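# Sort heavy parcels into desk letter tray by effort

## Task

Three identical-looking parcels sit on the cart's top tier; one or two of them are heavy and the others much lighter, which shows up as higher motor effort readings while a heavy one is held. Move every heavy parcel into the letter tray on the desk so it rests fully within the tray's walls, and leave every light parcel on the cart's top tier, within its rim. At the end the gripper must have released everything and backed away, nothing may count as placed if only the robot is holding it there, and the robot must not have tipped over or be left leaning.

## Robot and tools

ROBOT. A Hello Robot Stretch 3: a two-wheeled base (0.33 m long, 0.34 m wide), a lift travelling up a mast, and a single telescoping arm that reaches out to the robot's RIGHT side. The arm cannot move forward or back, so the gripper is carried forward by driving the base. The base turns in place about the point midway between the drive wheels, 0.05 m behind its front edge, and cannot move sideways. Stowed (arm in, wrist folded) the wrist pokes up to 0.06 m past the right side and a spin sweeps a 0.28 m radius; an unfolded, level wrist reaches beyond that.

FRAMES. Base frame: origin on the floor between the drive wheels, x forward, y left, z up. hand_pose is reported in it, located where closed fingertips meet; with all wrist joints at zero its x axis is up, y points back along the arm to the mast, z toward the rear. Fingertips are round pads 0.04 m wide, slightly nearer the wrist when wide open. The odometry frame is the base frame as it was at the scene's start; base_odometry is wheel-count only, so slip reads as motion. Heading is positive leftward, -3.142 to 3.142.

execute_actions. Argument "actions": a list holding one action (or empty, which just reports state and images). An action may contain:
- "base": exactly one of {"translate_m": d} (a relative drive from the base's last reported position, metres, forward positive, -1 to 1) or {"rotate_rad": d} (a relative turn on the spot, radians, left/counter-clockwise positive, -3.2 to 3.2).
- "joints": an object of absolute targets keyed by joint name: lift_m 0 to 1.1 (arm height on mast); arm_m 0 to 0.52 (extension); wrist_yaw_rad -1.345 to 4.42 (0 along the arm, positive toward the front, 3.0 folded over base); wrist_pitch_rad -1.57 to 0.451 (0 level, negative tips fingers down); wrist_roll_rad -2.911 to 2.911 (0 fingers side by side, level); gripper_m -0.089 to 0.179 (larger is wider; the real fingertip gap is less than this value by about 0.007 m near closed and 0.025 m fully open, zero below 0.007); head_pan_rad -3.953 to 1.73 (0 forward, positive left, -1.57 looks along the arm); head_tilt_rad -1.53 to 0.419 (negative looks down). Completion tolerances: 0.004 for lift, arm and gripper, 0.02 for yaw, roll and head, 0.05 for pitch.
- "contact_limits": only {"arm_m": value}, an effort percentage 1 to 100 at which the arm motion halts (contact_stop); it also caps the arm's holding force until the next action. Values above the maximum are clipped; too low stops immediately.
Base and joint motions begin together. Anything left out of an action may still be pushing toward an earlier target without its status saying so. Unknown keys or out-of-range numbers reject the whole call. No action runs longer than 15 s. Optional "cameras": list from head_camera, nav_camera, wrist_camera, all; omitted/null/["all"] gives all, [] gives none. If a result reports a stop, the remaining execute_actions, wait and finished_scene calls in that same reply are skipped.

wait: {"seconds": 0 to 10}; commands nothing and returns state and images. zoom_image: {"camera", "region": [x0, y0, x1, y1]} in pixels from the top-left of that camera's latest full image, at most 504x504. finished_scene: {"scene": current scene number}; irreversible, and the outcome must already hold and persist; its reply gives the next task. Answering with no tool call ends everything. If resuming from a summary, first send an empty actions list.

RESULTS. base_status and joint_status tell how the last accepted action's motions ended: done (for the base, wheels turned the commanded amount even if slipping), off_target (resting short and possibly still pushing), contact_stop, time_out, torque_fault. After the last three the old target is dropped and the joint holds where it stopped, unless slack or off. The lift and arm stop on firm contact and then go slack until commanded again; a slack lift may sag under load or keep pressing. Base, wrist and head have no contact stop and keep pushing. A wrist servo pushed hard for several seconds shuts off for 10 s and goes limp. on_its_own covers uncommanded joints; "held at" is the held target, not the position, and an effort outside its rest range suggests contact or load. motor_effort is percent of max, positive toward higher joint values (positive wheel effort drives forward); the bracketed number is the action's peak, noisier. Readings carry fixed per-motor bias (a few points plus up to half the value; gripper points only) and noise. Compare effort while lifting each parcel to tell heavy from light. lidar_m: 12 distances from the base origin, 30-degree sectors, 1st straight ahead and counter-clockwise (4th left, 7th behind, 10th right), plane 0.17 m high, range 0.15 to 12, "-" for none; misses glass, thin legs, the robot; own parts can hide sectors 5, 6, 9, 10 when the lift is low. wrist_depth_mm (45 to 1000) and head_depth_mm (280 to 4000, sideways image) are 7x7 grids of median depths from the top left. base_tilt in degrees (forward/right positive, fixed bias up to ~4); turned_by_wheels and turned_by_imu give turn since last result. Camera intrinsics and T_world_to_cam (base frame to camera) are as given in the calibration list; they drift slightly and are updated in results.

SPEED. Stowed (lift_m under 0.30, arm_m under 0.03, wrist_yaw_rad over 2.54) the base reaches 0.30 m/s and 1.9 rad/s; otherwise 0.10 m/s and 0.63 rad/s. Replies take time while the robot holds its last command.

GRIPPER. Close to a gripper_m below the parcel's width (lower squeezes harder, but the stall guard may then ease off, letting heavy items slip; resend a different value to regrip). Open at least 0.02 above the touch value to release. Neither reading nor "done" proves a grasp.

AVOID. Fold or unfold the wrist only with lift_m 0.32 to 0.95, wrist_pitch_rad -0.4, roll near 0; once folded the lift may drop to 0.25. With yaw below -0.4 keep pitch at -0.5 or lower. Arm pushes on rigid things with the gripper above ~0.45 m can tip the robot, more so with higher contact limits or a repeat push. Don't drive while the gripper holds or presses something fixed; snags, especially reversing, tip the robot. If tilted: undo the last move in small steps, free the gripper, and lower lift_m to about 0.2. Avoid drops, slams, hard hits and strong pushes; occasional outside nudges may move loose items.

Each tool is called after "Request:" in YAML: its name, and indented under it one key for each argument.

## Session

Request:
execute_actions:
  actions:
    - {"joints":{"head_pan_rad":1.5,"head_tilt_rad":-0.4}}
  cameras: ["nav_camera"]

Request:
execute_actions:
  actions:
    - {"joints":{"head_pan_rad":-0.5}}
  cameras: ["nav_camera"]

Request:
execute_actions:
  actions:
    - {"joints":{"head_pan_rad":-2.6}}
  cameras: ["nav_camera"]

Scene clock: 1.33 s.
base_odometry: x=+0.000 y=+0.000 heading=+0.000 (m, m, rad; odometry frame)
turned_by_wheels: +0.000 (rad since the last result)
turned_by_imu: +0.000 (rad since the last result)
base_tilt: forward=-1.0 right=-0.2 (deg)
lidar_m: 1.50 1.63 2.12 1.83 2.17 2.39 2.19 2.05 1.67 1.13 1.14 1.52
head_depth_mm: 1755 1863 1989 2122 2222 1791 1440 / 1767 1884 1995 2165 2258 1795 1440 / 1780 1895 2019 2168 2258 1769 1435 / 1792 1918 2020 2195 2226 1783 1437 / 1813 1925 2037 2123 2165 1760 1431 / 1829 1920 2047 2154 2125 1772 1424 / 1843 1951 2079 2231 2119 1764 1417
base_status: not commanded
joint_positions: lift_m=+0.302 arm_m=+0.002 wrist_yaw_rad=+2.954 wrist_pitch_rad=-0.526 wrist_roll_rad=+0.006 gripper_m=+0.037 head_pan_rad=+1.493 head_tilt_rad=-0.395
joint_status: all done
motor_effort: left_wheel=+0(0) right_wheel=-1(0) lift_m=+25(25) arm_m=+0(0) wrist_yaw_rad=+0(0) wrist_pitch_rad=+5(5) wrist_roll_rad=+0(0) gripper_m=+0(0) head_pan_rad=+3(28) head_tilt_rad=-3(19) (%)
hand_pose: x=+0.0179 y=+0.0590 z=+0.2914 quat_wxyz=(+0.248, +0.699, +0.119, +0.661) (m; base frame)
wrist_depth_mm: - - - - - - - / 930 - 924 958 957 - - / 735 - 756 745 769 762 786 / 621 602 625 618 633 626 629 / 530 526 - 556 544 539 538 / 469 - - - 479 472 474 / - - - - 413 414 413
pictures: nav_camera (sideways: a quarter turn counterclockwise sets it upright)
camera_calibration (this result's frames):
nav_camera: T_world_to_cam=[[0.058295, 0.414184, 0.908324, -1.14831], [0.997684, -0.0561065, -0.0384461, 0.0911631], [0.0350392, 0.908462, -0.416496, 0.500468], [0, 0, 0, 1]] pos_world=[-0.0415472, 0.0260705, 1.25499]
Images, in order (width x height): nav_camera 672x504.

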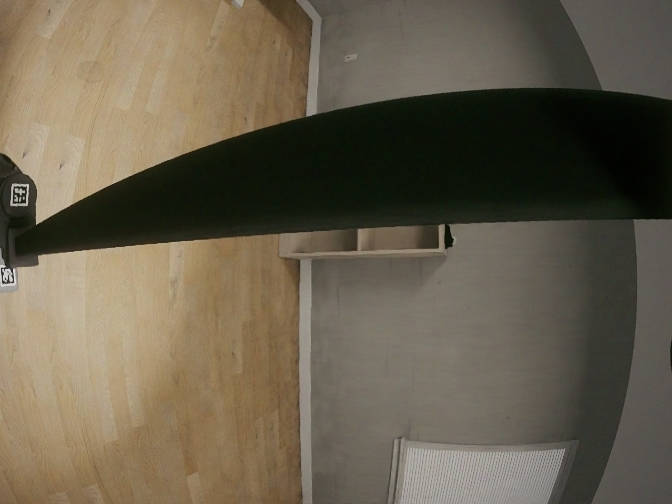

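Scene clock: 2.87 s.
base_odometry: x=+0.000 y=+0.000 heading=+0.000 (m, m, rad; odometry frame)
turned_by_wheels: +0.000 (rad since the last result)
turned_by_imu: +0.000 (rad since the last result)
base_tilt: forward=-1.1 right=-0.2 (deg)
lidar_m: 1.50 1.63 2.13 1.82 2.18 2.39 2.19 2.06 1.67 1.13 1.14 1.52
head_depth_mm: 2104 2276 2452 2572 2323 1782 1432 / 2044 2172 2338 2546 2347 1778 1441 / 1975 2123 2240 2421 2223 1764 1446 / 1914 2033 1898 1659 1798 1774 1432 / 1849 1970 1888 1597 1724 1772 1419 / 1810 1915 1876 1529 1652 1734 1429 / 1738 1862 1877 1475 1584 1700 1424
base_status: not commanded
joint_positions: lift_m=+0.302 arm_m=+0.002 wrist_yaw_rad=+2.954 wrist_pitch_rad=-0.526 wrist_roll_rad=+0.006 gripper_m=+0.037 head_pan_rad=-0.493 head_tilt_rad=-0.395
joint_status: all done
motor_effort: left_wheel=+0(1) right_wheel=+0(0) lift_m=+25(25) arm_m=+0(0) wrist_yaw_rad=+0(0) wrist_pitch_rad=+5(5) wrist_roll_rad=+0(0) gripper_m=-1(1) head_pan_rad=-2(27) head_tilt_rad=-2(2) (%)
hand_pose: x=+0.0179 y=+0.0590 z=+0.2914 quat_wxyz=(+0.248, +0.699, +0.119, +0.661) (m; base frame)
wrist_depth_mm: - - - - - - - / 969 - 945 943 966 - - / 751 - 766 746 734 758 783 / 597 608 618 618 645 634 625 / 527 517 - 545 550 542 544 / 468 - - - 481 473 473 / - - - - 410 411 412
pictures: nav_camera (sideways: a quarter turn counterclockwise sets it upright)
camera_calibration (this result's frames):
nav_camera: T_world_to_cam=[[0.355723, -0.22032, 0.908251, -1.15003], [-0.453364, -0.890496, -0.03845, 0.100019], [0.817265, -0.398091, -0.416655, 0.495904], [0, 0, 0, 1]] pos_world=[0.0491522, 0.0331069, 1.25498]
Images, in order (width x height): nav_camera 672x504.

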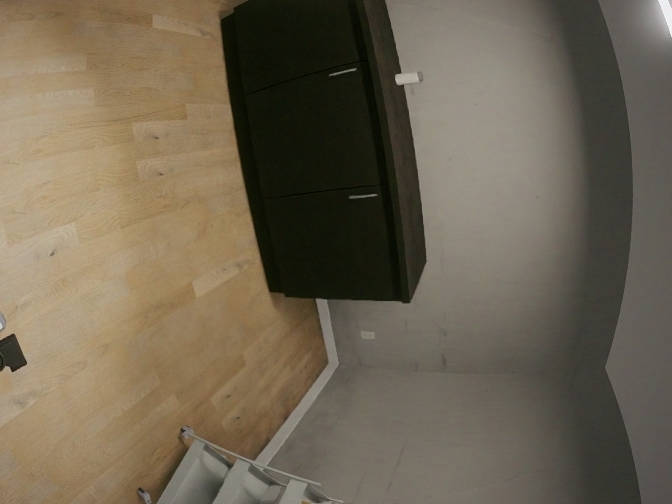

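Scene clock: 4.47 s.
base_odometry: x=+0.000 y=+0.000 heading=+0.000 (m, m, rad; odometry frame)
turned_by_wheels: +0.000 (rad since the last result)
turned_by_imu: +0.000 (rad since the last result)
base_tilt: forward=-1.0 right=-0.2 (deg)
lidar_m: 1.50 1.63 2.12 1.83 2.17 2.38 2.20 2.06 1.67 1.13 1.14 1.52
head_depth_mm: 2365 2542 2629 2795 2345 1793 1441 / 2542 2679 2806 3046 2354 1773 1443 / 2431 2618 2843 2969 2332 1782 1436 / 2120 2282 2461 2646 2348 1780 1427 / 1914 2042 2173 2330 2330 1780 1439 / 1767 1870 1975 2092 2187 1765 1429 / 1650 1719 1817 1913 2023 1766 1424
base_status: not commanded
joint_positions: lift_m=+0.302 arm_m=+0.002 wrist_yaw_rad=+2.954 wrist_pitch_rad=-0.526 wrist_roll_rad=+0.006 gripper_m=+0.037 head_pan_rad=-2.593 head_tilt_rad=-0.395
joint_status: all done
motor_effort: left_wheel=+0(1) right_wheel=+0(0) lift_m=+25(25) arm_m=+0(0) wrist_yaw_rad=+0(0) wrist_pitch_rad=+5(5) wrist_roll_rad=+0(0) gripper_m=+0(1) head_pan_rad=-3(27) head_tilt_rad=-2(2) (%)
hand_pose: x=+0.0179 y=+0.0590 z=+0.2914 quat_wxyz=(+0.248, +0.699, +0.119, +0.661) (m; base frame)
wrist_depth_mm: - - - - - - - / 968 - 965 961 - - - / 732 - 747 757 754 759 771 / 612 611 616 617 630 639 639 / 512 527 - 538 551 542 538 / 471 - - - 481 469 471 / - - - - 417 417 415
pictures: nav_camera (sideways: a quarter turn counterclockwise sets it upright)
camera_calibration (this result's frames):
nav_camera: T_world_to_cam=[[-0.369807, -0.195861, 0.90823, -1.14558], [-0.539806, 0.840911, -0.0384511, 0.100548], [-0.756209, -0.504488, -0.416702, 0.505563], [0, 0, 0, 1]] pos_world=[0.0129458, -0.0538756, 1.25498]
Images, in order (width x height): nav_camera 672x504.

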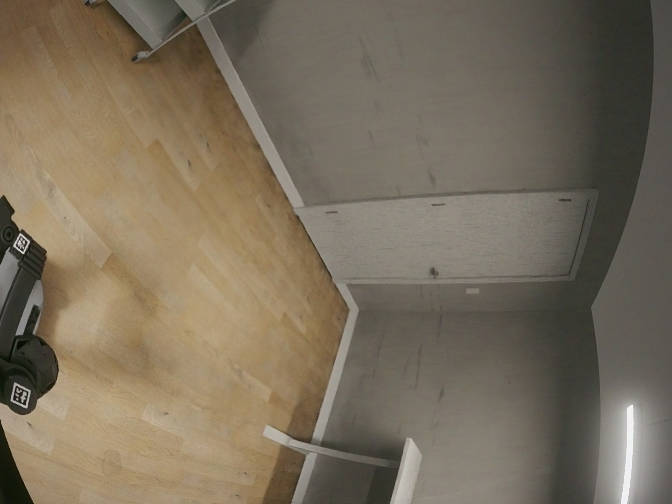

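Cart to the right, desk behind.

Request:
execute_actions:
  actions:
    - {"joints":{"head_pan_rad":-1.4,"head_tilt_rad":-0.6}}
  cameras: ["head_camera"]

Scene clock: 6.37 s.
base_odometry: x=+0.000 y=+0.000 heading=+0.000 (m, m, rad; odometry frame)
turned_by_wheels: +0.000 (rad since the last result)
turned_by_imu: +0.001 (rad since the last result)
base_tilt: forward=-1.0 right=-0.2 (deg)
lidar_m: 1.50 1.64 2.12 1.83 2.17 2.38 2.19 2.05 1.67 1.13 1.14 1.52
head_depth_mm: 1348 1471 1609 1772 1817 1495 1260 / 1392 1520 1654 1844 1808 1492 1256 / 1434 1566 1502 1500 1654 1486 1255 / 1475 1615 1501 1552 1648 1468 1259 / 1526 1694 1475 1542 1662 1476 1252 / 1585 1736 1907 2139 1798 1469 1252 / 1635 1792 2024 2216 1792 1466 1261
base_status: not commanded
joint_positions: lift_m=+0.302 arm_m=+0.002 wrist_yaw_rad=+2.954 wrist_pitch_rad=-0.526 wrist_roll_rad=+0.006 gripper_m=+0.037 head_pan_rad=-1.407 head_tilt_rad=-0.592
joint_status: all done
motor_effort: left_wheel=-1(1) right_wheel=-1(0) lift_m=+25(25) arm_m=+0(0) wrist_yaw_rad=+0(0) wrist_pitch_rad=+5(5) wrist_roll_rad=+0(0) gripper_m=+1(1) head_pan_rad=+3(27) head_tilt_rad=-3(14) (%)
hand_pose: x=+0.0179 y=+0.0590 z=+0.2914 quat_wxyz=(+0.248, +0.699, +0.119, +0.661) (m; base frame)
wrist_depth_mm: - - - - - - - / 908 - 935 986 967 - - / 741 - 766 775 751 780 769 / 616 603 626 618 626 631 623 / 525 523 - 541 543 535 538 / 461 - - - 488 475 478 / - - - - 411 415 414
pictures: head_camera (sideways: a quarter turn clockwise sets it upright)
camera_calibration (this result's frames):
head_camera: T_world_to_cam=[[-0.114505, 0.54246, -0.832242, 1.10906], [0.983349, 0.180894, -0.0173869, 0.01957], [0.141116, -0.820375, -0.55414, 0.680958], [0, 0, 0, 1]] pos_world=[0.0116547, -0.0465222, 1.3007]
Images, in order (width x height): head_camera 896x504.

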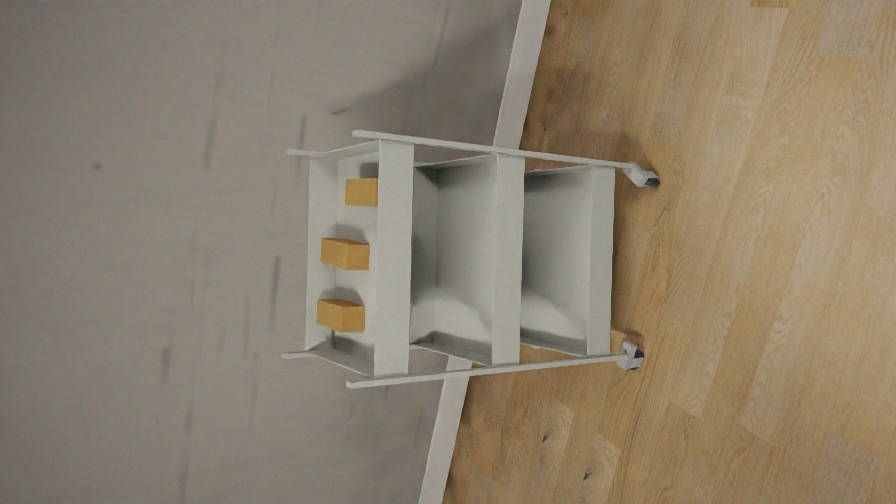

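Request:
execute_actions:
  actions:
    - {"base":{"rotate_rad":-1.285},"joints":{"lift_m":0.28}}
  cameras: []

Request:
execute_actions:
  actions:
    - {"base":{"translate_m":0.7}}
  cameras: []

Request:
execute_actions:
  actions:
    - {"base":{"rotate_rad":1.375},"joints":{"lift_m":0.9,"wrist_pitch_rad":-0.4,"head_pan_rad":-1.57,"head_tilt_rad":-0.8}}
  cameras: []

Request:
execute_actions:
  actions:
    - {"joints":{"wrist_yaw_rad":0,"lift_m":0.94,"gripper_m":0.09}}
  cameras: []

Request:
execute_actions:
  actions:
    - {"joints":{"wrist_pitch_rad":-1.1,"arm_m":0.4}}

Scene clock: 10.93 s.
base_odometry: x=+0.000 y=+0.000 heading=-1.285 (m, m, rad; odometry frame)
turned_by_wheels: -1.285 (rad since the last result)
turned_by_imu: -1.283 (rad since the last result)
base_tilt: forward=-1.0 right=-0.2 (deg)
lidar_m: 1.13 1.61 1.50 1.53 2.23 1.83 2.03 2.38 2.19 2.51 1.76 1.13
head_depth_mm: 2270 2474 2687 2315 1817 1486 1259 / 2416 2623 2805 2316 1792 1485 1256 / 2567 2795 2973 2333 1811 1489 1261 / 2386 2598 2848 2308 1809 1478 1251 / 2089 2276 2493 2311 1789 1480 1250 / 1864 2023 2212 2247 1794 1469 1246 / 1717 1843 1993 2117 1779 1485 1251
base_status: done
joint_positions: lift_m=+0.280 arm_m=+0.002 wrist_yaw_rad=+2.954 wrist_pitch_rad=-0.527 wrist_roll_rad=+0.006 gripper_m=+0.037 head_pan_rad=-1.407 head_tilt_rad=-0.593
joint_status: all done
motor_effort: left_wheel=+0(14) right_wheel=-2(9) lift_m=+16(23) arm_m=+0(0) wrist_yaw_rad=+0(0) wrist_pitch_rad=+5(5) wrist_roll_rad=+0(0) gripper_m=+0(1) head_pan_rad=+3(2) head_tilt_rad=-3(3) (%)
hand_pose: x=+0.0179 y=+0.0590 z=+0.2695 quat_wxyz=(+0.248, +0.699, +0.119, +0.661) (m; base frame)
wrist_depth_mm: - - - - - - - / 862 - 908 908 933 902 958 / 710 - 708 707 736 734 730 / 584 580 595 594 596 604 618 / 505 493 - 519 522 512 508 / - - - - 460 447 452 / - - - - 388 397 390
pictures: none
No camera images: the call's "cameras" was empty. Leave "cameras" out to get every camera's image.

Scene clock: 14.97 s.
base_odometry: x=+0.197 y=-0.672 heading=-1.285 (m, m, rad; odometry frame)
turned_by_wheels: +0.000 (rad since the last result)
turned_by_imu: +0.004 (rad since the last result)
base_tilt: forward=-1.0 right=-0.1 (deg)
lidar_m: 0.44 1.37 1.21 1.23 1.59 2.73 2.49 2.96 2.52 1.58 1.09 0.45
head_depth_mm: 2354 2708 2928 2315 1816 1485 1266 / 1939 2192 2562 2314 1796 1486 1260 / 1655 1846 2101 2200 1802 1485 1253 / 1468 1618 1816 2027 1810 1481 1255 / 1314 1427 1569 1727 1778 1485 1248 / 1177 1278 1370 1508 1646 1476 1256 / 1072 1147 1230 1337 1456 1461 1248
base_status: done
joint_positions: lift_m=+0.280 arm_m=+0.002 wrist_yaw_rad=+2.954 wrist_pitch_rad=-0.527 wrist_roll_rad=+0.006 gripper_m=+0.037 head_pan_rad=-1.407 head_tilt_rad=-0.593
joint_status: not commanded
motor_effort: left_wheel=+2(14) right_wheel=-2(6) lift_m=+16(16) arm_m=+0(0) wrist_yaw_rad=+0(0) wrist_pitch_rad=+5(5) wrist_roll_rad=+0(0) gripper_m=+1(0) head_pan_rad=+2(2) head_tilt_rad=-3(3) (%)
hand_pose: x=+0.0179 y=+0.0590 z=+0.2695 quat_wxyz=(+0.248, +0.699, +0.119, +0.661) (m; base frame)
wrist_depth_mm: - - - - - - - / 869 - 916 913 895 927 945 / 716 - 714 723 741 729 730 / 579 569 580 597 597 616 594 / 500 501 - 527 516 504 511 / - - - - 445 442 450 / - - - - 388 399 394
pictures: none
No camera images: the call's "cameras" was empty. Leave "cameras" out to get every camera's image.

Scene clock: 21.43 s.
base_odometry: x=+0.197 y=-0.672 heading=+0.090 (m, m, rad; odometry frame)
turned_by_wheels: +1.375 (rad since the last result)
turned_by_imu: +1.382 (rad since the last result)
base_tilt: forward=-1.0 right=-0.2 (deg)
lidar_m: 1.21 1.38 2.73 2.49 2.97 2.53 2.10 1.21 0.47 0.44 0.45 1.21
head_depth_mm: 860 965 1084 859 - - 1148 / 880 989 1098 859 730 - 1144 / 901 1018 1144 855 718 - - / 927 1050 1187 856 776 - 1159 / 952 1079 1224 830 772 - 1132 / 974 1118 1275 938 754 1281 1146 / 1000 1151 1349 1633 1510 1311 1151
base_status: done
joint_positions: lift_m=+0.900 arm_m=+0.002 wrist_yaw_rad=+2.954 wrist_pitch_rad=-0.417 wrist_roll_rad=+0.006 gripper_m=+0.037 head_pan_rad=-1.563 head_tilt_rad=-0.790
joint_status: all done
motor_effort: left_wheel=-3(12) right_wheel=+2(7) lift_m=+34(36) arm_m=+0(0) wrist_yaw_rad=+0(0) wrist_pitch_rad=+6(5) wrist_roll_rad=+0(0) gripper_m=+1(1) head_pan_rad=-2(13) head_tilt_rad=-4(17) (%)
hand_pose: x=+0.0207 y=+0.0738 z=+0.9124 quat_wxyz=(+0.211, +0.704, +0.081, +0.673) (m; base frame)
wrist_depth_mm: - - - - - - - / - - - - - - - / - - - - - - - / - - - - - - - / - - - - - - - / - - - - - - - / - - - - - - -
pictures: none
No camera images: the call's "cameras" was empty. Leave "cameras" out to get every camera's image.

Scene clock: 23.93 s.
base_odometry: x=+0.197 y=-0.672 heading=+0.090 (m, m, rad; odometry frame)
turned_by_wheels: +0.000 (rad since the last result)
turned_by_imu: +0.001 (rad since the last result)
base_tilt: forward=-1.1 right=-0.2 (deg)
lidar_m: 1.21 1.38 2.73 2.50 2.97 2.52 2.10 1.21 0.47 0.44 0.46 1.21
head_depth_mm: 854 962 1090 1174 - - - / 883 985 1101 908 - - 1119 / 900 1017 1144 928 - - 1112 / 925 1050 1182 929 783 968 1127 / 945 1076 1224 833 774 959 1132 / 975 1112 1289 941 755 1258 1151 / 1007 1156 1343 1624 1503 1307 1152
base_status: not commanded
joint_positions: lift_m=+0.940 arm_m=+0.002 wrist_yaw_rad=+0.003 wrist_pitch_rad=-0.417 wrist_roll_rad=+0.006 gripper_m=+0.090 head_pan_rad=-1.563 head_tilt_rad=-0.790
joint_status: all done
motor_effort: left_wheel=-3(1) right_wheel=+2(2) lift_m=+34(35) arm_m=+0(0) wrist_yaw_rad=-2(5) wrist_pitch_rad=+6(6) wrist_roll_rad=+0(0) gripper_m=+1(100) head_pan_rad=-2(2) head_tilt_rad=-3(4) (%)
hand_pose: x=-0.0209 y=-0.3713 z=+0.9526 quat_wxyz=(+0.690, +0.147, -0.693, -0.146) (m; base frame)
wrist_depth_mm: 906 829 779 728 688 664 633 / - 939 864 783 754 709 661 / - - 942 869 811 770 714 / - - 619 633 639 835 779 / - - 523 537 581 912 864 / - - 485 489 476 991 930 / - 362 376 381 391 393 -
pictures: none
No camera images: the call's "cameras" was empty. Leave "cameras" out to get every camera's image.

Scene clock: 28.07 s.
base_odometry: x=+0.197 y=-0.672 heading=+0.090 (m, m, rad; odometry frame)
turned_by_wheels: +0.000 (rad since the last result)
turned_by_imu: +0.001 (rad since the last result)
base_tilt: forward=-1.0 right=-0.1 (deg)
lidar_m: 1.21 1.38 2.73 2.50 2.96 2.52 2.10 1.21 0.47 0.44 0.45 1.21
head_depth_mm: 838 - 1122 857 738 1269 1153 / 845 1015 1091 855 731 967 1148 / 878 - 1148 856 778 965 1141 / 917 1046 1200 857 775 970 1130 / 951 1084 1226 835 774 966 1135 / 973 1118 1282 939 754 1264 1149 / 1003 1158 1354 1614 1517 1309 1147
base_status: not commanded
joint_positions: lift_m=+0.940 arm_m=+0.400 wrist_yaw_rad=+0.001 wrist_pitch_rad=-1.104 wrist_roll_rad=+0.006 gripper_m=+0.090 head_pan_rad=-1.563 head_tilt_rad=-0.790
joint_status: all done
motor_effort: left_wheel=-2(3) right_wheel=+1(1) lift_m=+34(34) arm_m=+4(2) wrist_yaw_rad=+0(3) wrist_pitch_rad=+1(4) wrist_roll_rad=+0(0) gripper_m=+1(0) head_pan_rad=-2(3) head_tilt_rad=-4(4) (%)
hand_pose: x=-0.0215 y=-0.6384 z=+0.8386 quat_wxyz=(+0.601, +0.370, -0.603, -0.372) (m; base frame)
wrist_depth_mm: 877 745 668 611 564 509 467 / - - 795 733 636 570 539 / - 326 334 348 369 348 676 / - 334 343 303 353 353 838 / 926 314 336 289 339 337 - / 601 318 320 323 320 320 932 / 274 304 309 313 309 291 306
pictures: head_camera (sideways: a quarter turn clockwise sets it upright), nav_camera (sideways: a quarter turn counterclockwise sets it upright), wrist_camera
camera_calibration (this result's frames):
head_camera: T_world_to_cam=[[-0.0300285, 0.706563, -0.707013, 0.945316], [0.999488, 0.0290344, -0.0134347, 0.0143223], [0.0110352, -0.707054, -0.707073, 0.88069], [0, 0, 0, 1]] pos_world=[0.00435287, -0.0456455, 1.29126]
nav_camera: T_world_to_cam=[[-0.0202307, -0.7354, 0.677331, -0.846692], [-0.998952, -0.0129457, -0.0438925, 0.110412], [0.0410471, -0.67751, -0.734368, 0.913966], [0, 0, 0, 1]] pos_world=[0.0556513, -0.00200692, 1.24952]
wrist_camera: T_world_to_cam=[[-0.999754, 0.00195048, 0.0220766, -0.0425823], [-0.00432365, 0.959815, -0.280599, 0.877065], [-0.0217368, -0.280626, -0.959571, 0.797662], [0, 0, 0, 1]] pos_world=[-0.0214411, -0.617893, 1.01246]
Images, in order (width x height): head_camera 896x504, nav_camera 672x504, wrist_camera 644x364.

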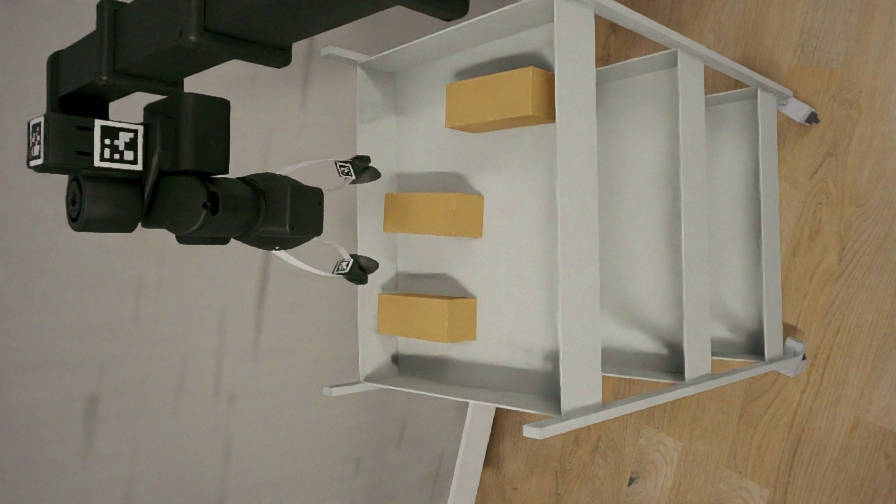

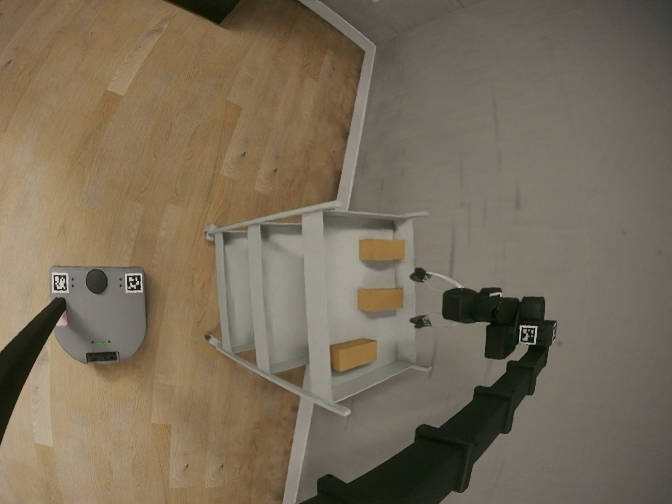

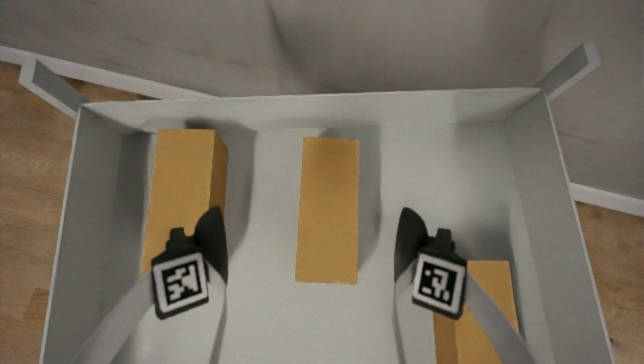

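Request:
execute_actions:
  actions:
    - {"base":{"translate_m":-0.017},"joints":{"arm_m":0.43,"lift_m":0.85}}
  cameras: ["wrist_camera"]

Request:
execute_actions:
  actions:
    - {"joints":{"lift_m":0.795}}
  cameras: ["wrist_camera"]

Request:
execute_actions:
  actions:
    - {"joints":{"gripper_m":0.02}}
  cameras: []

Request:
execute_actions:
  actions:
    - {"joints":{"lift_m":0.83}}
  cameras: ["wrist_camera"]

Scene clock: 31.53 s.
base_odometry: x=+0.181 y=-0.673 heading=+0.090 (m, m, rad; odometry frame)
turned_by_wheels: +0.000 (rad since the last result)
turned_by_imu: +0.001 (rad since the last result)
base_tilt: forward=-1.0 right=-0.2 (deg)
lidar_m: 1.23 1.40 2.74 2.50 2.95 2.50 2.09 1.20 0.47 0.44 0.46 1.23
head_depth_mm: 854 954 1047 - - 1267 1151 / 873 948 1111 823 732 967 1158 / 898 977 1036 859 776 964 1132 / 919 1038 1179 840 773 968 1130 / 944 1076 1219 827 772 961 1132 / 975 1107 1275 880 755 1098 1148 / 995 1148 1341 1625 1476 1304 1149
base_status: done
joint_positions: lift_m=+0.850 arm_m=+0.430 wrist_yaw_rad=+0.001 wrist_pitch_rad=-1.104 wrist_roll_rad=+0.006 gripper_m=+0.090 head_pan_rad=-1.563 head_tilt_rad=-0.790
joint_status: all done
motor_effort: left_wheel=-2(8) right_wheel=+1(4) lift_m=+15(30) arm_m=+4(6) wrist_yaw_rad=-1(1) wrist_pitch_rad=+1(2) wrist_roll_rad=+0(0) gripper_m=+0(0) head_pan_rad=-2(2) head_tilt_rad=-4(4) (%)
hand_pose: x=-0.0215 y=-0.6683 z=+0.7494 quat_wxyz=(+0.600, +0.370, -0.603, -0.372) (m; base frame)
wrist_depth_mm: 766 707 617 554 513 465 426 / 232 233 230 235 243 239 227 / 245 220 268 215 270 275 233 / 205 206 256 207 261 264 235 / 197 205 248 199 252 251 239 / 187 188 235 190 238 243 236 / 223 225 227 185 232 188 219
pictures: wrist_camera
camera_calibration (this result's frames):
wrist_camera: T_world_to_cam=[[-0.999754, 0.00193918, 0.022078, -0.0405639], [-0.00432288, 0.95997, -0.28007, 0.880421], [-0.0217373, -0.280096, -0.959726, 0.704172], [0, 0, 0, 1]] pos_world=[-0.0214412, -0.647863, 0.923286]
Images, in order (width x height): wrist_camera 644x364.

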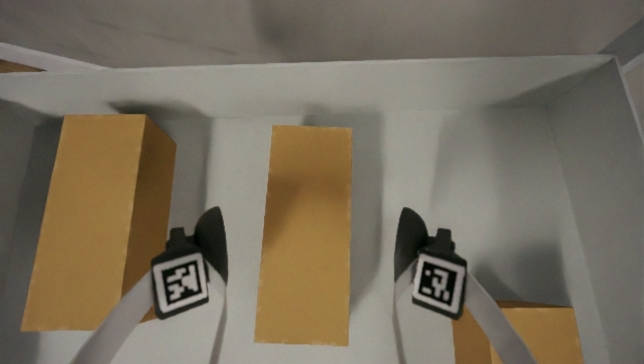

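Scene clock: 32.87 s.
base_odometry: x=+0.181 y=-0.673 heading=+0.090 (m, m, rad; odometry frame)
turned_by_wheels: +0.000 (rad since the last result)
turned_by_imu: +0.000 (rad since the last result)
base_tilt: forward=-1.0 right=-0.2 (deg)
lidar_m: 1.23 1.40 2.74 2.50 2.96 2.51 2.09 1.20 0.47 0.44 0.45 1.23
head_depth_mm: 854 960 1083 1218 - - 1161 / 875 976 - 801 730 965 1154 / 896 1001 - 854 777 966 1131 / 922 1039 1190 837 776 966 1137 / 949 1079 1222 832 771 960 1127 / 971 1115 1269 879 756 1103 1130 / 996 1149 1350 1623 1471 1308 1152
base_status: not commanded
joint_positions: lift_m=+0.795 arm_m=+0.430 wrist_yaw_rad=+0.001 wrist_pitch_rad=-1.104 wrist_roll_rad=+0.006 gripper_m=+0.090 head_pan_rad=-1.563 head_tilt_rad=-0.790
joint_status: all done
motor_effort: left_wheel=-3(2) right_wheel=+1(1) lift_m=+15(16) arm_m=+4(4) wrist_yaw_rad=+0(0) wrist_pitch_rad=+2(2) wrist_roll_rad=+0(0) gripper_m=+0(1) head_pan_rad=-2(2) head_tilt_rad=-5(4) (%)
hand_pose: x=-0.0215 y=-0.6683 z=+0.6944 quat_wxyz=(+0.600, +0.370, -0.603, -0.372) (m; base frame)
wrist_depth_mm: 167 169 173 177 181 184 186 / 161 204 215 201 220 221 220 / 154 206 207 157 214 215 214 / 149 197 201 150 205 206 206 / 146 189 145 143 197 198 199 / 149 177 138 137 187 190 191 / 157 177 175 132 181 169 135
pictures: wrist_camera
camera_calibration (this result's frames):
wrist_camera: T_world_to_cam=[[-0.999754, 0.00193909, 0.022078, -0.0393496], [-0.00432296, 0.95997, -0.28007, 0.865017], [-0.0217373, -0.280096, -0.959726, 0.651387], [0, 0, 0, 1]] pos_world=[-0.0214411, -0.647863, 0.868287]
Images, in order (width x height): wrist_camera 644x364.

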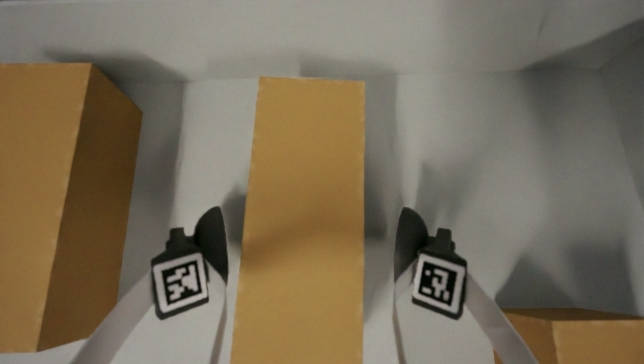

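Scene clock: 34.07 s.
base_odometry: x=+0.181 y=-0.673 heading=+0.090 (m, m, rad; odometry frame)
turned_by_wheels: +0.000 (rad since the last result)
turned_by_imu: +0.000 (rad since the last result)
base_tilt: forward=-1.1 right=-0.2 (deg)
lidar_m: 1.23 1.40 2.73 2.50 2.95 2.50 2.09 1.20 0.47 0.44 0.46 1.23
head_depth_mm: 851 960 1078 1221 - - 1158 / 875 976 - 797 732 968 1151 / 897 999 - 858 775 966 1136 / 921 1042 1182 832 776 965 1127 / 944 1078 1217 829 773 959 1132 / 970 1107 1275 879 757 1092 1132 / 999 1155 1347 1632 1478 1313 1152
base_status: not commanded
joint_positions: lift_m=+0.795 arm_m=+0.430 wrist_yaw_rad=+0.001 wrist_pitch_rad=-1.106 wrist_roll_rad=+0.006 gripper_m=+0.021 head_pan_rad=-1.563 head_tilt_rad=-0.790
joint_status: all done
motor_effort: left_wheel=-3(2) right_wheel=+1(1) lift_m=+16(15) arm_m=+3(4) wrist_yaw_rad=+0(1) wrist_pitch_rad=+2(2) wrist_roll_rad=+0(1) gripper_m=-16(100) head_pan_rad=-2(2) head_tilt_rad=-4(4) (%)
hand_pose: x=-0.0215 y=-0.6678 z=+0.6943 quat_wxyz=(+0.600, +0.371, -0.603, -0.373) (m; base frame)
wrist_depth_mm: 167 169 174 178 182 184 189 / 160 204 215 161 219 222 220 / 154 206 208 154 214 216 215 / 149 196 197 147 202 206 205 / 146 189 190 140 198 198 198 / 148 184 136 135 - 188 190 / 165 176 176 129 180 157 135
pictures: none
No camera images: the call's "cameras" was empty. Leave "cameras" out to get every camera's image.

Scene clock: 35.20 s.
base_odometry: x=+0.181 y=-0.673 heading=+0.090 (m, m, rad; odometry frame)
turned_by_wheels: +0.000 (rad since the last result)
turned_by_imu: +0.000 (rad since the last result)
base_tilt: forward=-1.0 right=-0.2 (deg)
lidar_m: 1.23 1.40 2.74 2.49 2.96 2.51 2.09 1.20 0.47 0.45 0.46 1.23
head_depth_mm: 855 959 1069 - - 1258 1171 / 876 957 927 810 728 970 1148 / 899 973 927 856 776 970 1135 / 923 1043 1182 833 772 966 1129 / 946 1076 1217 831 774 962 1133 / 970 1107 1275 877 754 1100 1135 / 1004 1151 1345 1628 1486 1306 1151
base_status: not commanded
joint_positions: lift_m=+0.830 arm_m=+0.430 wrist_yaw_rad=+0.001 wrist_pitch_rad=-1.107 wrist_roll_rad=+0.006 gripper_m=+0.021 head_pan_rad=-1.563 head_tilt_rad=-0.790
joint_status: all done
motor_effort: left_wheel=-2(1) right_wheel=+1(1) lift_m=+35(38) arm_m=+4(4) wrist_yaw_rad=+0(0) wrist_pitch_rad=+3(3) wrist_roll_rad=+0(1) gripper_m=-16(19) head_pan_rad=-2(2) head_tilt_rad=-3(4) (%)
hand_pose: x=-0.0215 y=-0.6676 z=+0.7283 quat_wxyz=(+0.600, +0.371, -0.603, -0.373) (m; base frame)
wrist_depth_mm: 755 669 590 538 480 436 399 / 199 212 217 161 230 236 221 / 188 207 245 153 251 251 233 / 181 206 235 146 239 243 235 / 173 206 224 141 232 231 230 / 166 189 136 134 - 220 221 / 206 206 206 129 210 169 167
pictures: wrist_camera
camera_calibration (this result's frames):
wrist_camera: T_world_to_cam=[[-0.999754, 0.00187369, 0.022086, -0.0401477], [-0.0043234, 0.960798, -0.277216, 0.872279], [-0.0217396, -0.277243, -0.960554, 0.68655], [0, 0, 0, 1]] pos_world=[-0.0214413, -0.647668, 0.902165]
Images, in order (width x height): wrist_camera 644x364.

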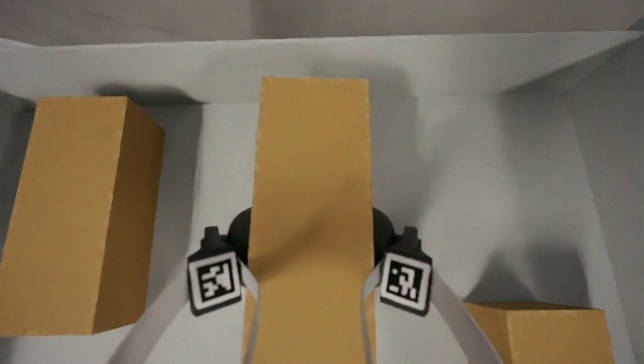

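Request:
execute_actions:
  actions:
    - {"joints":{"lift_m":0.797}}
  cameras: []

Request:
execute_actions:
  actions:
    - {"joints":{"gripper_m":0.09}}
  cameras: []

Request:
execute_actions:
  actions:
    - {"joints":{"lift_m":0.87}}
  cameras: []

Request:
execute_actions:
  actions:
    - {"base":{"translate_m":0.13},"joints":{"lift_m":0.85}}
  cameras: ["wrist_camera"]

Scene clock: 37.63 s.
base_odometry: x=+0.181 y=-0.673 heading=+0.090 (m, m, rad; odometry frame)
turned_by_wheels: +0.000 (rad since the last result)
turned_by_imu: +0.001 (rad since the last result)
base_tilt: forward=-1.1 right=-0.2 (deg)
lidar_m: 1.23 1.40 2.74 2.50 2.95 2.51 2.09 1.20 0.47 0.44 0.46 1.23
head_depth_mm: 851 955 1075 1227 - - 1156 / 873 975 - 799 729 965 1149 / 897 994 - 859 774 966 1137 / 921 1043 1194 833 775 963 1131 / 942 1076 1218 834 774 962 1128 / 974 1106 1270 880 754 1093 1133 / 1001 1145 1335 1628 1480 1309 1146
base_status: not commanded
joint_positions: lift_m=+0.797 arm_m=+0.430 wrist_yaw_rad=+0.001 wrist_pitch_rad=-1.108 wrist_roll_rad=+0.006 gripper_m=+0.021 head_pan_rad=-1.563 head_tilt_rad=-0.790
joint_status: all done
motor_effort: left_wheel=-2(2) right_wheel=+1(1) lift_m=+16(31) arm_m=+4(4) wrist_yaw_rad=-1(0) wrist_pitch_rad=+3(3) wrist_roll_rad=+0(0) gripper_m=-17(16) head_pan_rad=-2(2) head_tilt_rad=-4(4) (%)
hand_pose: x=-0.0215 y=-0.6675 z=+0.6961 quat_wxyz=(+0.600, +0.371, -0.603, -0.373) (m; base frame)
wrist_depth_mm: 167 171 174 177 182 185 189 / 161 205 215 162 221 225 221 / 156 205 210 154 216 218 217 / 149 199 202 147 205 208 208 / 146 191 191 140 200 197 200 / 147 184 135 134 - 191 191 / 176 178 179 129 181 158 136
pictures: none
No camera images: the call's "cameras" was empty. Leave "cameras" out to get every camera's image.

Scene clock: 38.83 s.
base_odometry: x=+0.181 y=-0.673 heading=+0.090 (m, m, rad; odometry frame)
turned_by_wheels: +0.000 (rad since the last result)
turned_by_imu: +0.000 (rad since the last result)
base_tilt: forward=-1.0 right=-0.2 (deg)
lidar_m: 1.23 1.40 2.74 2.49 2.95 2.51 2.09 1.20 0.47 0.44 0.46 1.23
head_depth_mm: 854 954 1086 1233 - - 1157 / 873 975 - 800 729 971 1154 / 898 992 - 859 776 965 1131 / 922 1037 1186 836 774 968 1129 / 948 1079 1217 833 772 961 1130 / 975 1112 1271 876 756 1093 1137 / 1000 1145 1345 1627 1485 1306 1151
base_status: not commanded
joint_positions: lift_m=+0.797 arm_m=+0.430 wrist_yaw_rad=+0.001 wrist_pitch_rad=-1.108 wrist_roll_rad=+0.006 gripper_m=+0.090 head_pan_rad=-1.563 head_tilt_rad=-0.790
joint_status: all done
motor_effort: left_wheel=-3(2) right_wheel=+1(1) lift_m=+16(16) arm_m=+4(4) wrist_yaw_rad=-1(1) wrist_pitch_rad=+3(3) wrist_roll_rad=+0(0) gripper_m=+1(100) head_pan_rad=-2(2) head_tilt_rad=-4(3) (%)
hand_pose: x=-0.0215 y=-0.6675 z=+0.6961 quat_wxyz=(+0.600, +0.371, -0.603, -0.373) (m; base frame)
wrist_depth_mm: 168 169 175 178 181 185 188 / 163 205 216 203 222 225 222 / 156 204 211 158 215 216 217 / 149 198 202 151 206 207 207 / 146 191 192 145 198 199 200 / 149 178 185 139 189 192 192 / 157 178 178 134 183 170 137
pictures: none
No camera images: the call's "cameras" was empty. Leave "cameras" out to get every camera's image.

Scene clock: 40.33 s.
base_odometry: x=+0.181 y=-0.673 heading=+0.090 (m, m, rad; odometry frame)
turned_by_wheels: +0.000 (rad since the last result)
turned_by_imu: +0.000 (rad since the last result)
base_tilt: forward=-1.0 right=-0.2 (deg)
lidar_m: 1.23 1.40 2.74 2.50 2.95 2.51 2.08 1.20 0.47 0.44 0.45 1.23
head_depth_mm: 852 945 - - 775 1265 1164 / 871 - 1115 858 730 970 1152 / 897 - 1140 856 775 966 1138 / 922 1040 1188 858 775 961 1137 / 943 1078 1218 833 771 960 1133 / 971 1108 1279 876 753 1098 1135 / 997 1147 1352 1629 1476 1315 1154
base_status: not commanded
joint_positions: lift_m=+0.870 arm_m=+0.430 wrist_yaw_rad=+0.001 wrist_pitch_rad=-1.107 wrist_roll_rad=+0.006 gripper_m=+0.090 head_pan_rad=-1.563 head_tilt_rad=-0.790
joint_status: all done
motor_effort: left_wheel=-2(3) right_wheel=+1(1) lift_m=+34(36) arm_m=+4(4) wrist_yaw_rad=+0(1) wrist_pitch_rad=+3(3) wrist_roll_rad=+0(0) gripper_m=+1(0) head_pan_rad=-2(2) head_tilt_rad=-4(4) (%)
hand_pose: x=-0.0215 y=-0.6676 z=+0.7683 quat_wxyz=(+0.600, +0.371, -0.603, -0.373) (m; base frame)
wrist_depth_mm: 761 691 619 559 515 465 425 / 930 810 732 257 259 267 254 / 264 249 286 270 291 291 257 / 267 224 277 227 279 283 246 / 255 217 264 217 270 273 236 / 207 205 256 209 259 261 239 / 242 241 245 242 251 203 240
pictures: none
No camera images: the call's "cameras" was empty. Leave "cameras" out to get every camera's image.

Scene clock: 43.10 s.
base_odometry: x=+0.310 y=-0.661 heading=+0.090 (m, m, rad; odometry frame)
turned_by_wheels: +0.000 (rad since the last result)
turned_by_imu: +0.001 (rad since the last result)
base_tilt: forward=-1.1 right=-0.1 (deg)
lidar_m: 1.10 1.25 2.70 2.50 2.80 2.62 2.16 1.24 0.46 0.43 1.22 1.11
head_depth_mm: 880 986 1083 - - 1078 1134 / 901 978 1182 830 778 968 1129 / 923 1001 1200 857 774 966 1130 / 947 1071 1220 844 775 961 1137 / 969 1108 1286 1504 1450 1290 1134 / 999 1143 1335 1603 1510 1300 1150 / 1036 1186 1382 1661 1511 1303 1147
base_status: done
joint_positions: lift_m=+0.850 arm_m=+0.430 wrist_yaw_rad=+0.001 wrist_pitch_rad=-1.107 wrist_roll_rad=+0.006 gripper_m=+0.090 head_pan_rad=-1.563 head_tilt_rad=-0.790
joint_status: all done
motor_effort: left_wheel=-2(4) right_wheel=+1(8) lift_m=+16(31) arm_m=+4(4) wrist_yaw_rad=-1(1) wrist_pitch_rad=+3(3) wrist_roll_rad=+0(0) gripper_m=+0(0) head_pan_rad=-2(2) head_tilt_rad=-4(4) (%)
hand_pose: x=-0.0215 y=-0.6676 z=+0.7492 quat_wxyz=(+0.600, +0.371, -0.603, -0.373) (m; base frame)
wrist_depth_mm: 839 673 672 609 559 512 467 / - 214 232 239 231 238 244 / 947 933 262 216 269 218 276 / 923 910 252 207 261 209 266 / 855 855 247 200 251 201 252 / 848 854 234 190 237 193 241 / 805 197 228 228 232 223 230
pictures: wrist_camera
camera_calibration (this result's frames):
wrist_camera: T_world_to_cam=[[-0.999754, 0.00187716, 0.0220859, -0.0406071], [-0.00432161, 0.960778, -0.277285, 0.878131], [-0.0217401, -0.277313, -0.960534, 0.706563], [0, 0, 0, 1]] pos_world=[-0.0214414, -0.647674, 0.923067]
Images, in order (width x height): wrist_camera 644x364.

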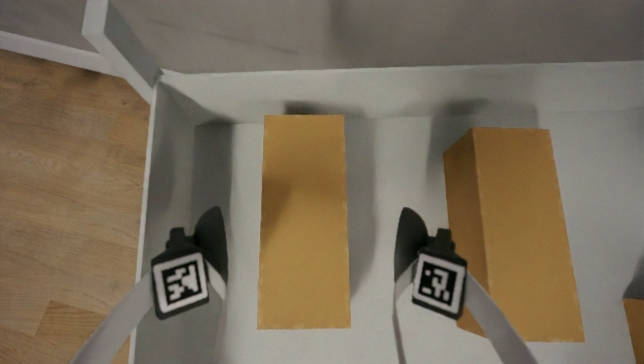

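Request:
execute_actions:
  actions:
    - {"joints":{"lift_m":0.795}}
  cameras: ["wrist_camera"]

Request:
execute_actions:
  actions:
    - {"joints":{"gripper_m":0.02}}
  cameras: []

Request:
execute_actions:
  actions:
    - {"joints":{"lift_m":0.83}}
  cameras: ["wrist_camera"]

Scene clock: 46.13 s.
base_odometry: x=+0.310 y=-0.661 heading=+0.090 (m, m, rad; odometry frame)
turned_by_wheels: +0.000 (rad since the last result)
turned_by_imu: +0.001 (rad since the last result)
base_tilt: forward=-1.1 right=-0.2 (deg)
lidar_m: 1.10 1.26 2.71 2.49 2.80 2.62 2.15 1.24 0.46 0.43 1.22 1.11
head_depth_mm: 879 991 1101 927 - - 1137 / 904 1012 - 832 779 969 1135 / 922 1029 - 854 776 968 1132 / 949 1075 1227 832 776 963 1135 / 967 1112 1290 1504 1450 1281 1140 / 999 1150 1335 1595 1507 1307 1148 / 1032 1173 1395 1655 1499 1318 1154
base_status: not commanded
joint_positions: lift_m=+0.795 arm_m=+0.430 wrist_yaw_rad=+0.001 wrist_pitch_rad=-1.107 wrist_roll_rad=+0.006 gripper_m=+0.090 head_pan_rad=-1.563 head_tilt_rad=-0.790
joint_status: all done
motor_effort: left_wheel=-2(2) right_wheel=+1(1) lift_m=+16(15) arm_m=+4(3) wrist_yaw_rad=-1(0) wrist_pitch_rad=+3(3) wrist_roll_rad=+0(0) gripper_m=+0(1) head_pan_rad=-2(2) head_tilt_rad=-4(4) (%)
hand_pose: x=-0.0215 y=-0.6676 z=+0.6942 quat_wxyz=(+0.600, +0.371, -0.603, -0.373) (m; base frame)
wrist_depth_mm: 840 162 165 168 172 176 178 / 931 181 197 164 219 213 209 / 869 178 208 157 214 180 159 / 850 175 198 149 204 178 153 / 830 173 145 143 198 176 147 / 793 149 137 138 185 164 140 / 758 177 175 133 181 171 134
pictures: wrist_camera
camera_calibration (this result's frames):
wrist_camera: T_world_to_cam=[[-0.999754, 0.00187799, 0.0220858, -0.039392], [-0.00432142, 0.96077, -0.277313, 0.862904], [-0.0217401, -0.27734, -0.960526, 0.653717], [0, 0, 0, 1]] pos_world=[-0.0214415, -0.647676, 0.868077]
Images, in order (width x height): wrist_camera 644x364.

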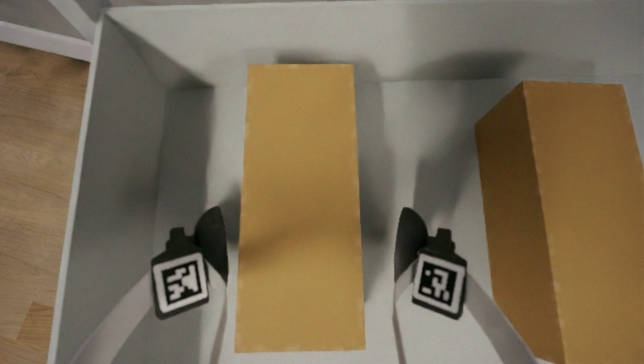

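Scene clock: 47.33 s.
base_odometry: x=+0.310 y=-0.661 heading=+0.090 (m, m, rad; odometry frame)
turned_by_wheels: +0.000 (rad since the last result)
turned_by_imu: +0.000 (rad since the last result)
base_tilt: forward=-1.0 right=-0.1 (deg)
lidar_m: 1.10 1.25 2.70 2.49 2.79 2.63 2.16 1.24 0.46 0.43 1.22 1.10
head_depth_mm: 885 986 1095 926 - - 1133 / 901 1003 - 831 776 972 1134 / 922 1032 - 858 774 963 1134 / 947 1073 1220 832 774 967 1126 / 975 1114 1288 1503 1443 1285 1136 / 1000 1147 1340 1611 1507 1305 1150 / 1033 1186 1385 1666 1526 1308 1147
base_status: not commanded
joint_positions: lift_m=+0.795 arm_m=+0.430 wrist_yaw_rad=+0.001 wrist_pitch_rad=-1.113 wrist_roll_rad=+0.006 gripper_m=+0.021 head_pan_rad=-1.563 head_tilt_rad=-0.790
joint_status: all done
motor_effort: left_wheel=-2(3) right_wheel=+0(3) lift_m=+18(18) arm_m=+4(4) wrist_yaw_rad=-1(0) wrist_pitch_rad=+5(5) wrist_roll_rad=+0(0) gripper_m=-17(100) head_pan_rad=-2(2) head_tilt_rad=-4(4) (%)
hand_pose: x=-0.0215 y=-0.6661 z=+0.6935 quat_wxyz=(+0.599, +0.373, -0.602, -0.375) (m; base frame)
wrist_depth_mm: 842 157 167 171 173 177 179 / 921 180 200 160 217 213 210 / 876 178 206 154 212 179 157 / 847 176 198 146 202 178 151 / 811 173 143 141 196 176 145 / 461 160 136 135 - 175 139 / 130 158 177 131 179 174 133
pictures: none
No camera images: the call's "cameras" was empty. Leave "cameras" out to get every camera's image.

Scene clock: 48.47 s.
base_odometry: x=+0.310 y=-0.661 heading=+0.090 (m, m, rad; odometry frame)
turned_by_wheels: +0.000 (rad since the last result)
turned_by_imu: +0.000 (rad since the last result)
base_tilt: forward=-1.0 right=-0.1 (deg)
lidar_m: 1.10 1.26 2.70 2.49 2.80 2.62 2.16 1.24 0.46 0.43 1.22 1.10
head_depth_mm: 879 986 1102 - - 1116 1134 / 900 989 - 830 778 963 1130 / 922 1001 1223 857 775 964 1132 / 948 1071 1221 831 775 962 1126 / 971 1111 1277 1490 1451 1283 1138 / 999 1143 1329 1614 1505 1306 1145 / 1032 1183 1381 1644 1514 1302 1145
base_status: not commanded
joint_positions: lift_m=+0.829 arm_m=+0.430 wrist_yaw_rad=+0.001 wrist_pitch_rad=-1.124 wrist_roll_rad=+0.006 gripper_m=+0.021 head_pan_rad=-1.563 head_tilt_rad=-0.790
joint_status: all done
motor_effort: left_wheel=-2(1) right_wheel=+0(0) lift_m=+38(37) arm_m=+3(3) wrist_yaw_rad=+0(1) wrist_pitch_rad=+9(9) wrist_roll_rad=+0(0) gripper_m=-17(18) head_pan_rad=-2(2) head_tilt_rad=-3(4) (%)
hand_pose: x=-0.0215 y=-0.6636 z=+0.7266 quat_wxyz=(+0.597, +0.376, -0.600, -0.378) (m; base frame)
wrist_depth_mm: 886 188 655 588 528 483 441 / 935 211 216 221 227 234 240 / 897 213 240 184 245 192 249 / 910 208 230 162 236 187 235 / 856 204 187 146 228 180 180 / 816 171 136 132 - 176 173 / 781 197 205 125 210 187 211
pictures: wrist_camera
camera_calibration (this result's frames):
wrist_camera: T_world_to_cam=[[-0.999754, 0.00149492, 0.022127, -0.0404016], [-0.00434019, 0.965244, -0.261314, 0.859419], [-0.0217486, -0.261346, -0.965, 0.699838], [0, 0, 0, 1]] pos_world=[-0.0214412, -0.646589, 0.900816]
Images, in order (width x height): wrist_camera 644x364.

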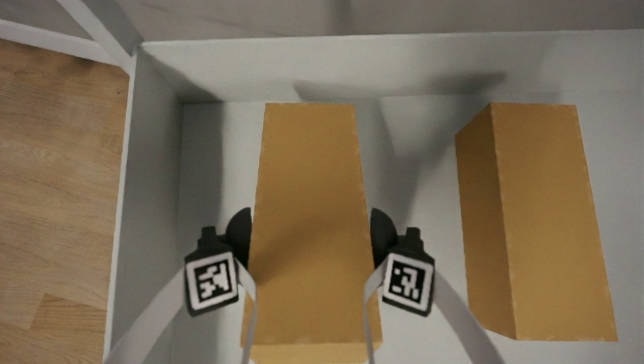

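Request:
execute_actions:
  actions:
    - {"joints":{"lift_m":0.795}}
  cameras: []

Request:
execute_actions:
  actions:
    - {"joints":{"gripper_m":0.09}}
  cameras: []

Request:
execute_actions:
  actions:
    - {"joints":{"lift_m":0.87}}
  cameras: []

Request:
execute_actions:
  actions:
    - {"base":{"translate_m":-0.257},"joints":{"lift_m":0.86,"arm_m":0.32}}
  cameras: ["wrist_camera"]

Scene clock: 51.70 s.
base_odometry: x=+0.310 y=-0.661 heading=+0.090 (m, m, rad; odometry frame)
turned_by_wheels: +0.000 (rad since the last result)
turned_by_imu: +0.001 (rad since the last result)
base_tilt: forward=-1.0 right=-0.1 (deg)
lidar_m: 1.10 1.25 2.70 2.49 2.80 2.63 2.16 1.24 0.46 0.43 1.22 1.10
head_depth_mm: 881 985 1096 922 - - 1142 / 902 1007 - 829 778 969 1136 / 926 1032 - 852 777 963 1134 / 952 1076 1228 836 773 963 1129 / 976 1111 1278 1503 1452 1286 1135 / 1003 1148 1339 1607 1517 1312 1151 / 1030 1183 1381 1660 1516 1303 1147
base_status: not commanded
joint_positions: lift_m=+0.795 arm_m=+0.430 wrist_yaw_rad=+0.001 wrist_pitch_rad=-1.120 wrist_roll_rad=+0.006 gripper_m=+0.021 head_pan_rad=-1.563 head_tilt_rad=-0.790
joint_status: all done
motor_effort: left_wheel=-1(1) right_wheel=+0(0) lift_m=+17(35) arm_m=+3(3) wrist_yaw_rad=+0(1) wrist_pitch_rad=+7(9) wrist_roll_rad=+0(0) gripper_m=-18(18) head_pan_rad=-2(2) head_tilt_rad=-4(3) (%)
hand_pose: x=-0.0215 y=-0.6646 z=+0.6930 quat_wxyz=(+0.598, +0.375, -0.600, -0.377) (m; base frame)
wrist_depth_mm: 871 159 169 172 175 179 182 / 922 180 203 160 216 217 163 / 894 178 206 153 209 179 157 / 830 175 198 148 202 177 151 / 801 173 166 142 196 176 145 / 461 160 138 136 - 175 139 / 443 158 176 132 179 174 134
pictures: none
No camera images: the call's "cameras" was empty. Leave "cameras" out to get every camera's image.

Scene clock: 52.90 s.
base_odometry: x=+0.310 y=-0.661 heading=+0.090 (m, m, rad; odometry frame)
turned_by_wheels: +0.000 (rad since the last result)
turned_by_imu: +0.000 (rad since the last result)
base_tilt: forward=-1.0 right=-0.2 (deg)
lidar_m: 1.10 1.25 2.70 2.49 2.81 2.62 2.16 1.24 0.46 0.43 1.22 1.10
head_depth_mm: 881 989 1101 916 - - 1136 / 905 1000 - 832 776 965 1139 / 926 1029 - 856 776 961 1133 / 948 1079 1224 835 775 963 1131 / 974 1116 1275 1499 1458 1282 1136 / 1003 1142 1346 1609 1511 1300 1151 / 1029 1183 1394 1656 1521 1307 1147
base_status: not commanded
joint_positions: lift_m=+0.795 arm_m=+0.430 wrist_yaw_rad=+0.001 wrist_pitch_rad=-1.108 wrist_roll_rad=+0.006 gripper_m=+0.090 head_pan_rad=-1.563 head_tilt_rad=-0.790
joint_status: all done
motor_effort: left_wheel=-2(2) right_wheel=+0(1) lift_m=+17(17) arm_m=+3(3) wrist_yaw_rad=-1(1) wrist_pitch_rad=+3(7) wrist_roll_rad=+0(1) gripper_m=+0(97) head_pan_rad=-2(2) head_tilt_rad=-4(3) (%)
hand_pose: x=-0.0215 y=-0.6674 z=+0.6940 quat_wxyz=(+0.600, +0.371, -0.603, -0.373) (m; base frame)
wrist_depth_mm: 822 162 164 169 172 176 180 / 931 180 199 163 218 213 208 / 878 178 209 156 214 178 160 / 827 176 199 149 203 178 153 / 803 173 191 143 197 178 145 / 766 148 183 137 187 164 140 / 737 176 178 133 181 171 135
pictures: none
No camera images: the call's "cameras" was empty. Leave "cameras" out to get every camera's image.

Scene clock: 54.40 s.
base_odometry: x=+0.310 y=-0.661 heading=+0.090 (m, m, rad; odometry frame)
turned_by_wheels: +0.000 (rad since the last result)
turned_by_imu: +0.000 (rad since the last result)
base_tilt: forward=-1.0 right=-0.2 (deg)
lidar_m: 1.10 1.26 2.71 2.50 2.80 2.62 2.15 1.24 0.46 0.43 1.22 1.10
head_depth_mm: 881 976 - - 785 969 1139 / 902 - 1171 840 774 962 1132 / 922 - 1185 858 777 970 1136 / 946 1070 1222 852 775 957 1133 / 973 1111 1280 1512 1459 1281 1127 / 1006 1147 1332 1610 1511 1311 1144 / 1032 1187 1384 1661 1513 1303 1149
base_status: not commanded
joint_positions: lift_m=+0.870 arm_m=+0.430 wrist_yaw_rad=+0.001 wrist_pitch_rad=-1.107 wrist_roll_rad=+0.006 gripper_m=+0.090 head_pan_rad=-1.563 head_tilt_rad=-0.790
joint_status: all done
motor_effort: left_wheel=-2(2) right_wheel=+0(1) lift_m=+34(36) arm_m=+3(3) wrist_yaw_rad=-1(0) wrist_pitch_rad=+3(3) wrist_roll_rad=+0(0) gripper_m=-1(1) head_pan_rad=-2(2) head_tilt_rad=-3(4) (%)
hand_pose: x=-0.0215 y=-0.6676 z=+0.7683 quat_wxyz=(+0.600, +0.371, -0.603, -0.373) (m; base frame)
wrist_depth_mm: 830 727 661 612 551 511 471 / - 852 829 689 629 565 264 / 976 978 277 259 290 274 294 / 956 909 276 226 277 231 284 / 886 908 265 215 272 221 277 / 839 846 256 210 257 211 262 / 820 216 247 243 249 246 250
pictures: none
No camera images: the call's "cameras" was empty. Leave "cameras" out to get every camera's image.

Scene clock: 58.43 s.
base_odometry: x=+0.054 y=-0.685 heading=+0.090 (m, m, rad; odometry frame)
turned_by_wheels: +0.000 (rad since the last result)
turned_by_imu: +0.001 (rad since the last result)
base_tilt: forward=-1.0 right=-0.1 (deg)
lidar_m: 1.35 1.54 2.77 2.50 2.87 2.39 2.02 1.17 0.46 0.45 0.46 1.36
head_depth_mm: 825 924 - - 1460 1308 1160 / 846 932 - 1279 1442 1320 1155 / 869 961 - 828 795 985 1146 / 888 1012 1128 833 793 1049 1151 / 915 1046 1167 834 775 966 1130 / 942 1078 1200 848 771 964 1136 / 969 1105 1245 851 769 965 1124
base_status: done
joint_positions: lift_m=+0.860 arm_m=+0.320 wrist_yaw_rad=+0.001 wrist_pitch_rad=-1.107 wrist_roll_rad=+0.006 gripper_m=+0.090 head_pan_rad=-1.563 head_tilt_rad=-0.790
joint_status: all done
motor_effort: left_wheel=-3(8) right_wheel=+1(4) lift_m=+15(31) arm_m=-3(3) wrist_yaw_rad=+0(0) wrist_pitch_rad=+3(3) wrist_roll_rad=+0(0) gripper_m=+0(0) head_pan_rad=-2(2) head_tilt_rad=-3(3) (%)
hand_pose: x=-0.0215 y=-0.5584 z=+0.7592 quat_wxyz=(+0.600, +0.371, -0.603, -0.373) (m; base frame)
wrist_depth_mm: 297 244 304 309 311 556 516 / 284 233 291 293 293 684 607 / 272 225 280 281 276 855 760 / 264 262 266 218 268 937 946 / 254 255 256 207 255 874 912 / 243 244 246 199 249 881 879 / 235 236 238 195 240 821 839
pictures: wrist_camera
camera_calibration (this result's frames):
wrist_camera: T_world_to_cam=[[-0.999754, 0.00186823, 0.0220851, -0.0410366], [-0.00433574, 0.960704, -0.27754, 0.776182], [-0.0217358, -0.277567, -0.96046, 0.746274], [0, 0, 0, 1]] pos_world=[-0.0214404, -0.538464, 0.933094]
Images, in order (width x height): wrist_camera 644x364.

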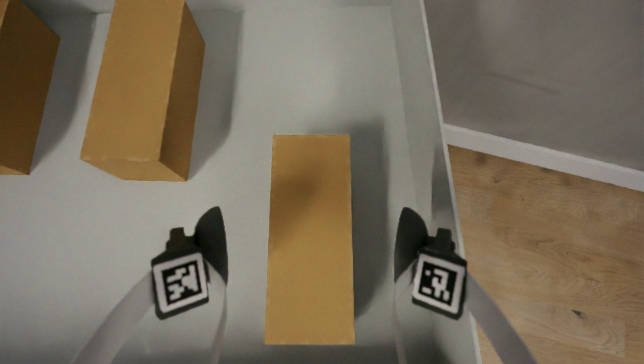

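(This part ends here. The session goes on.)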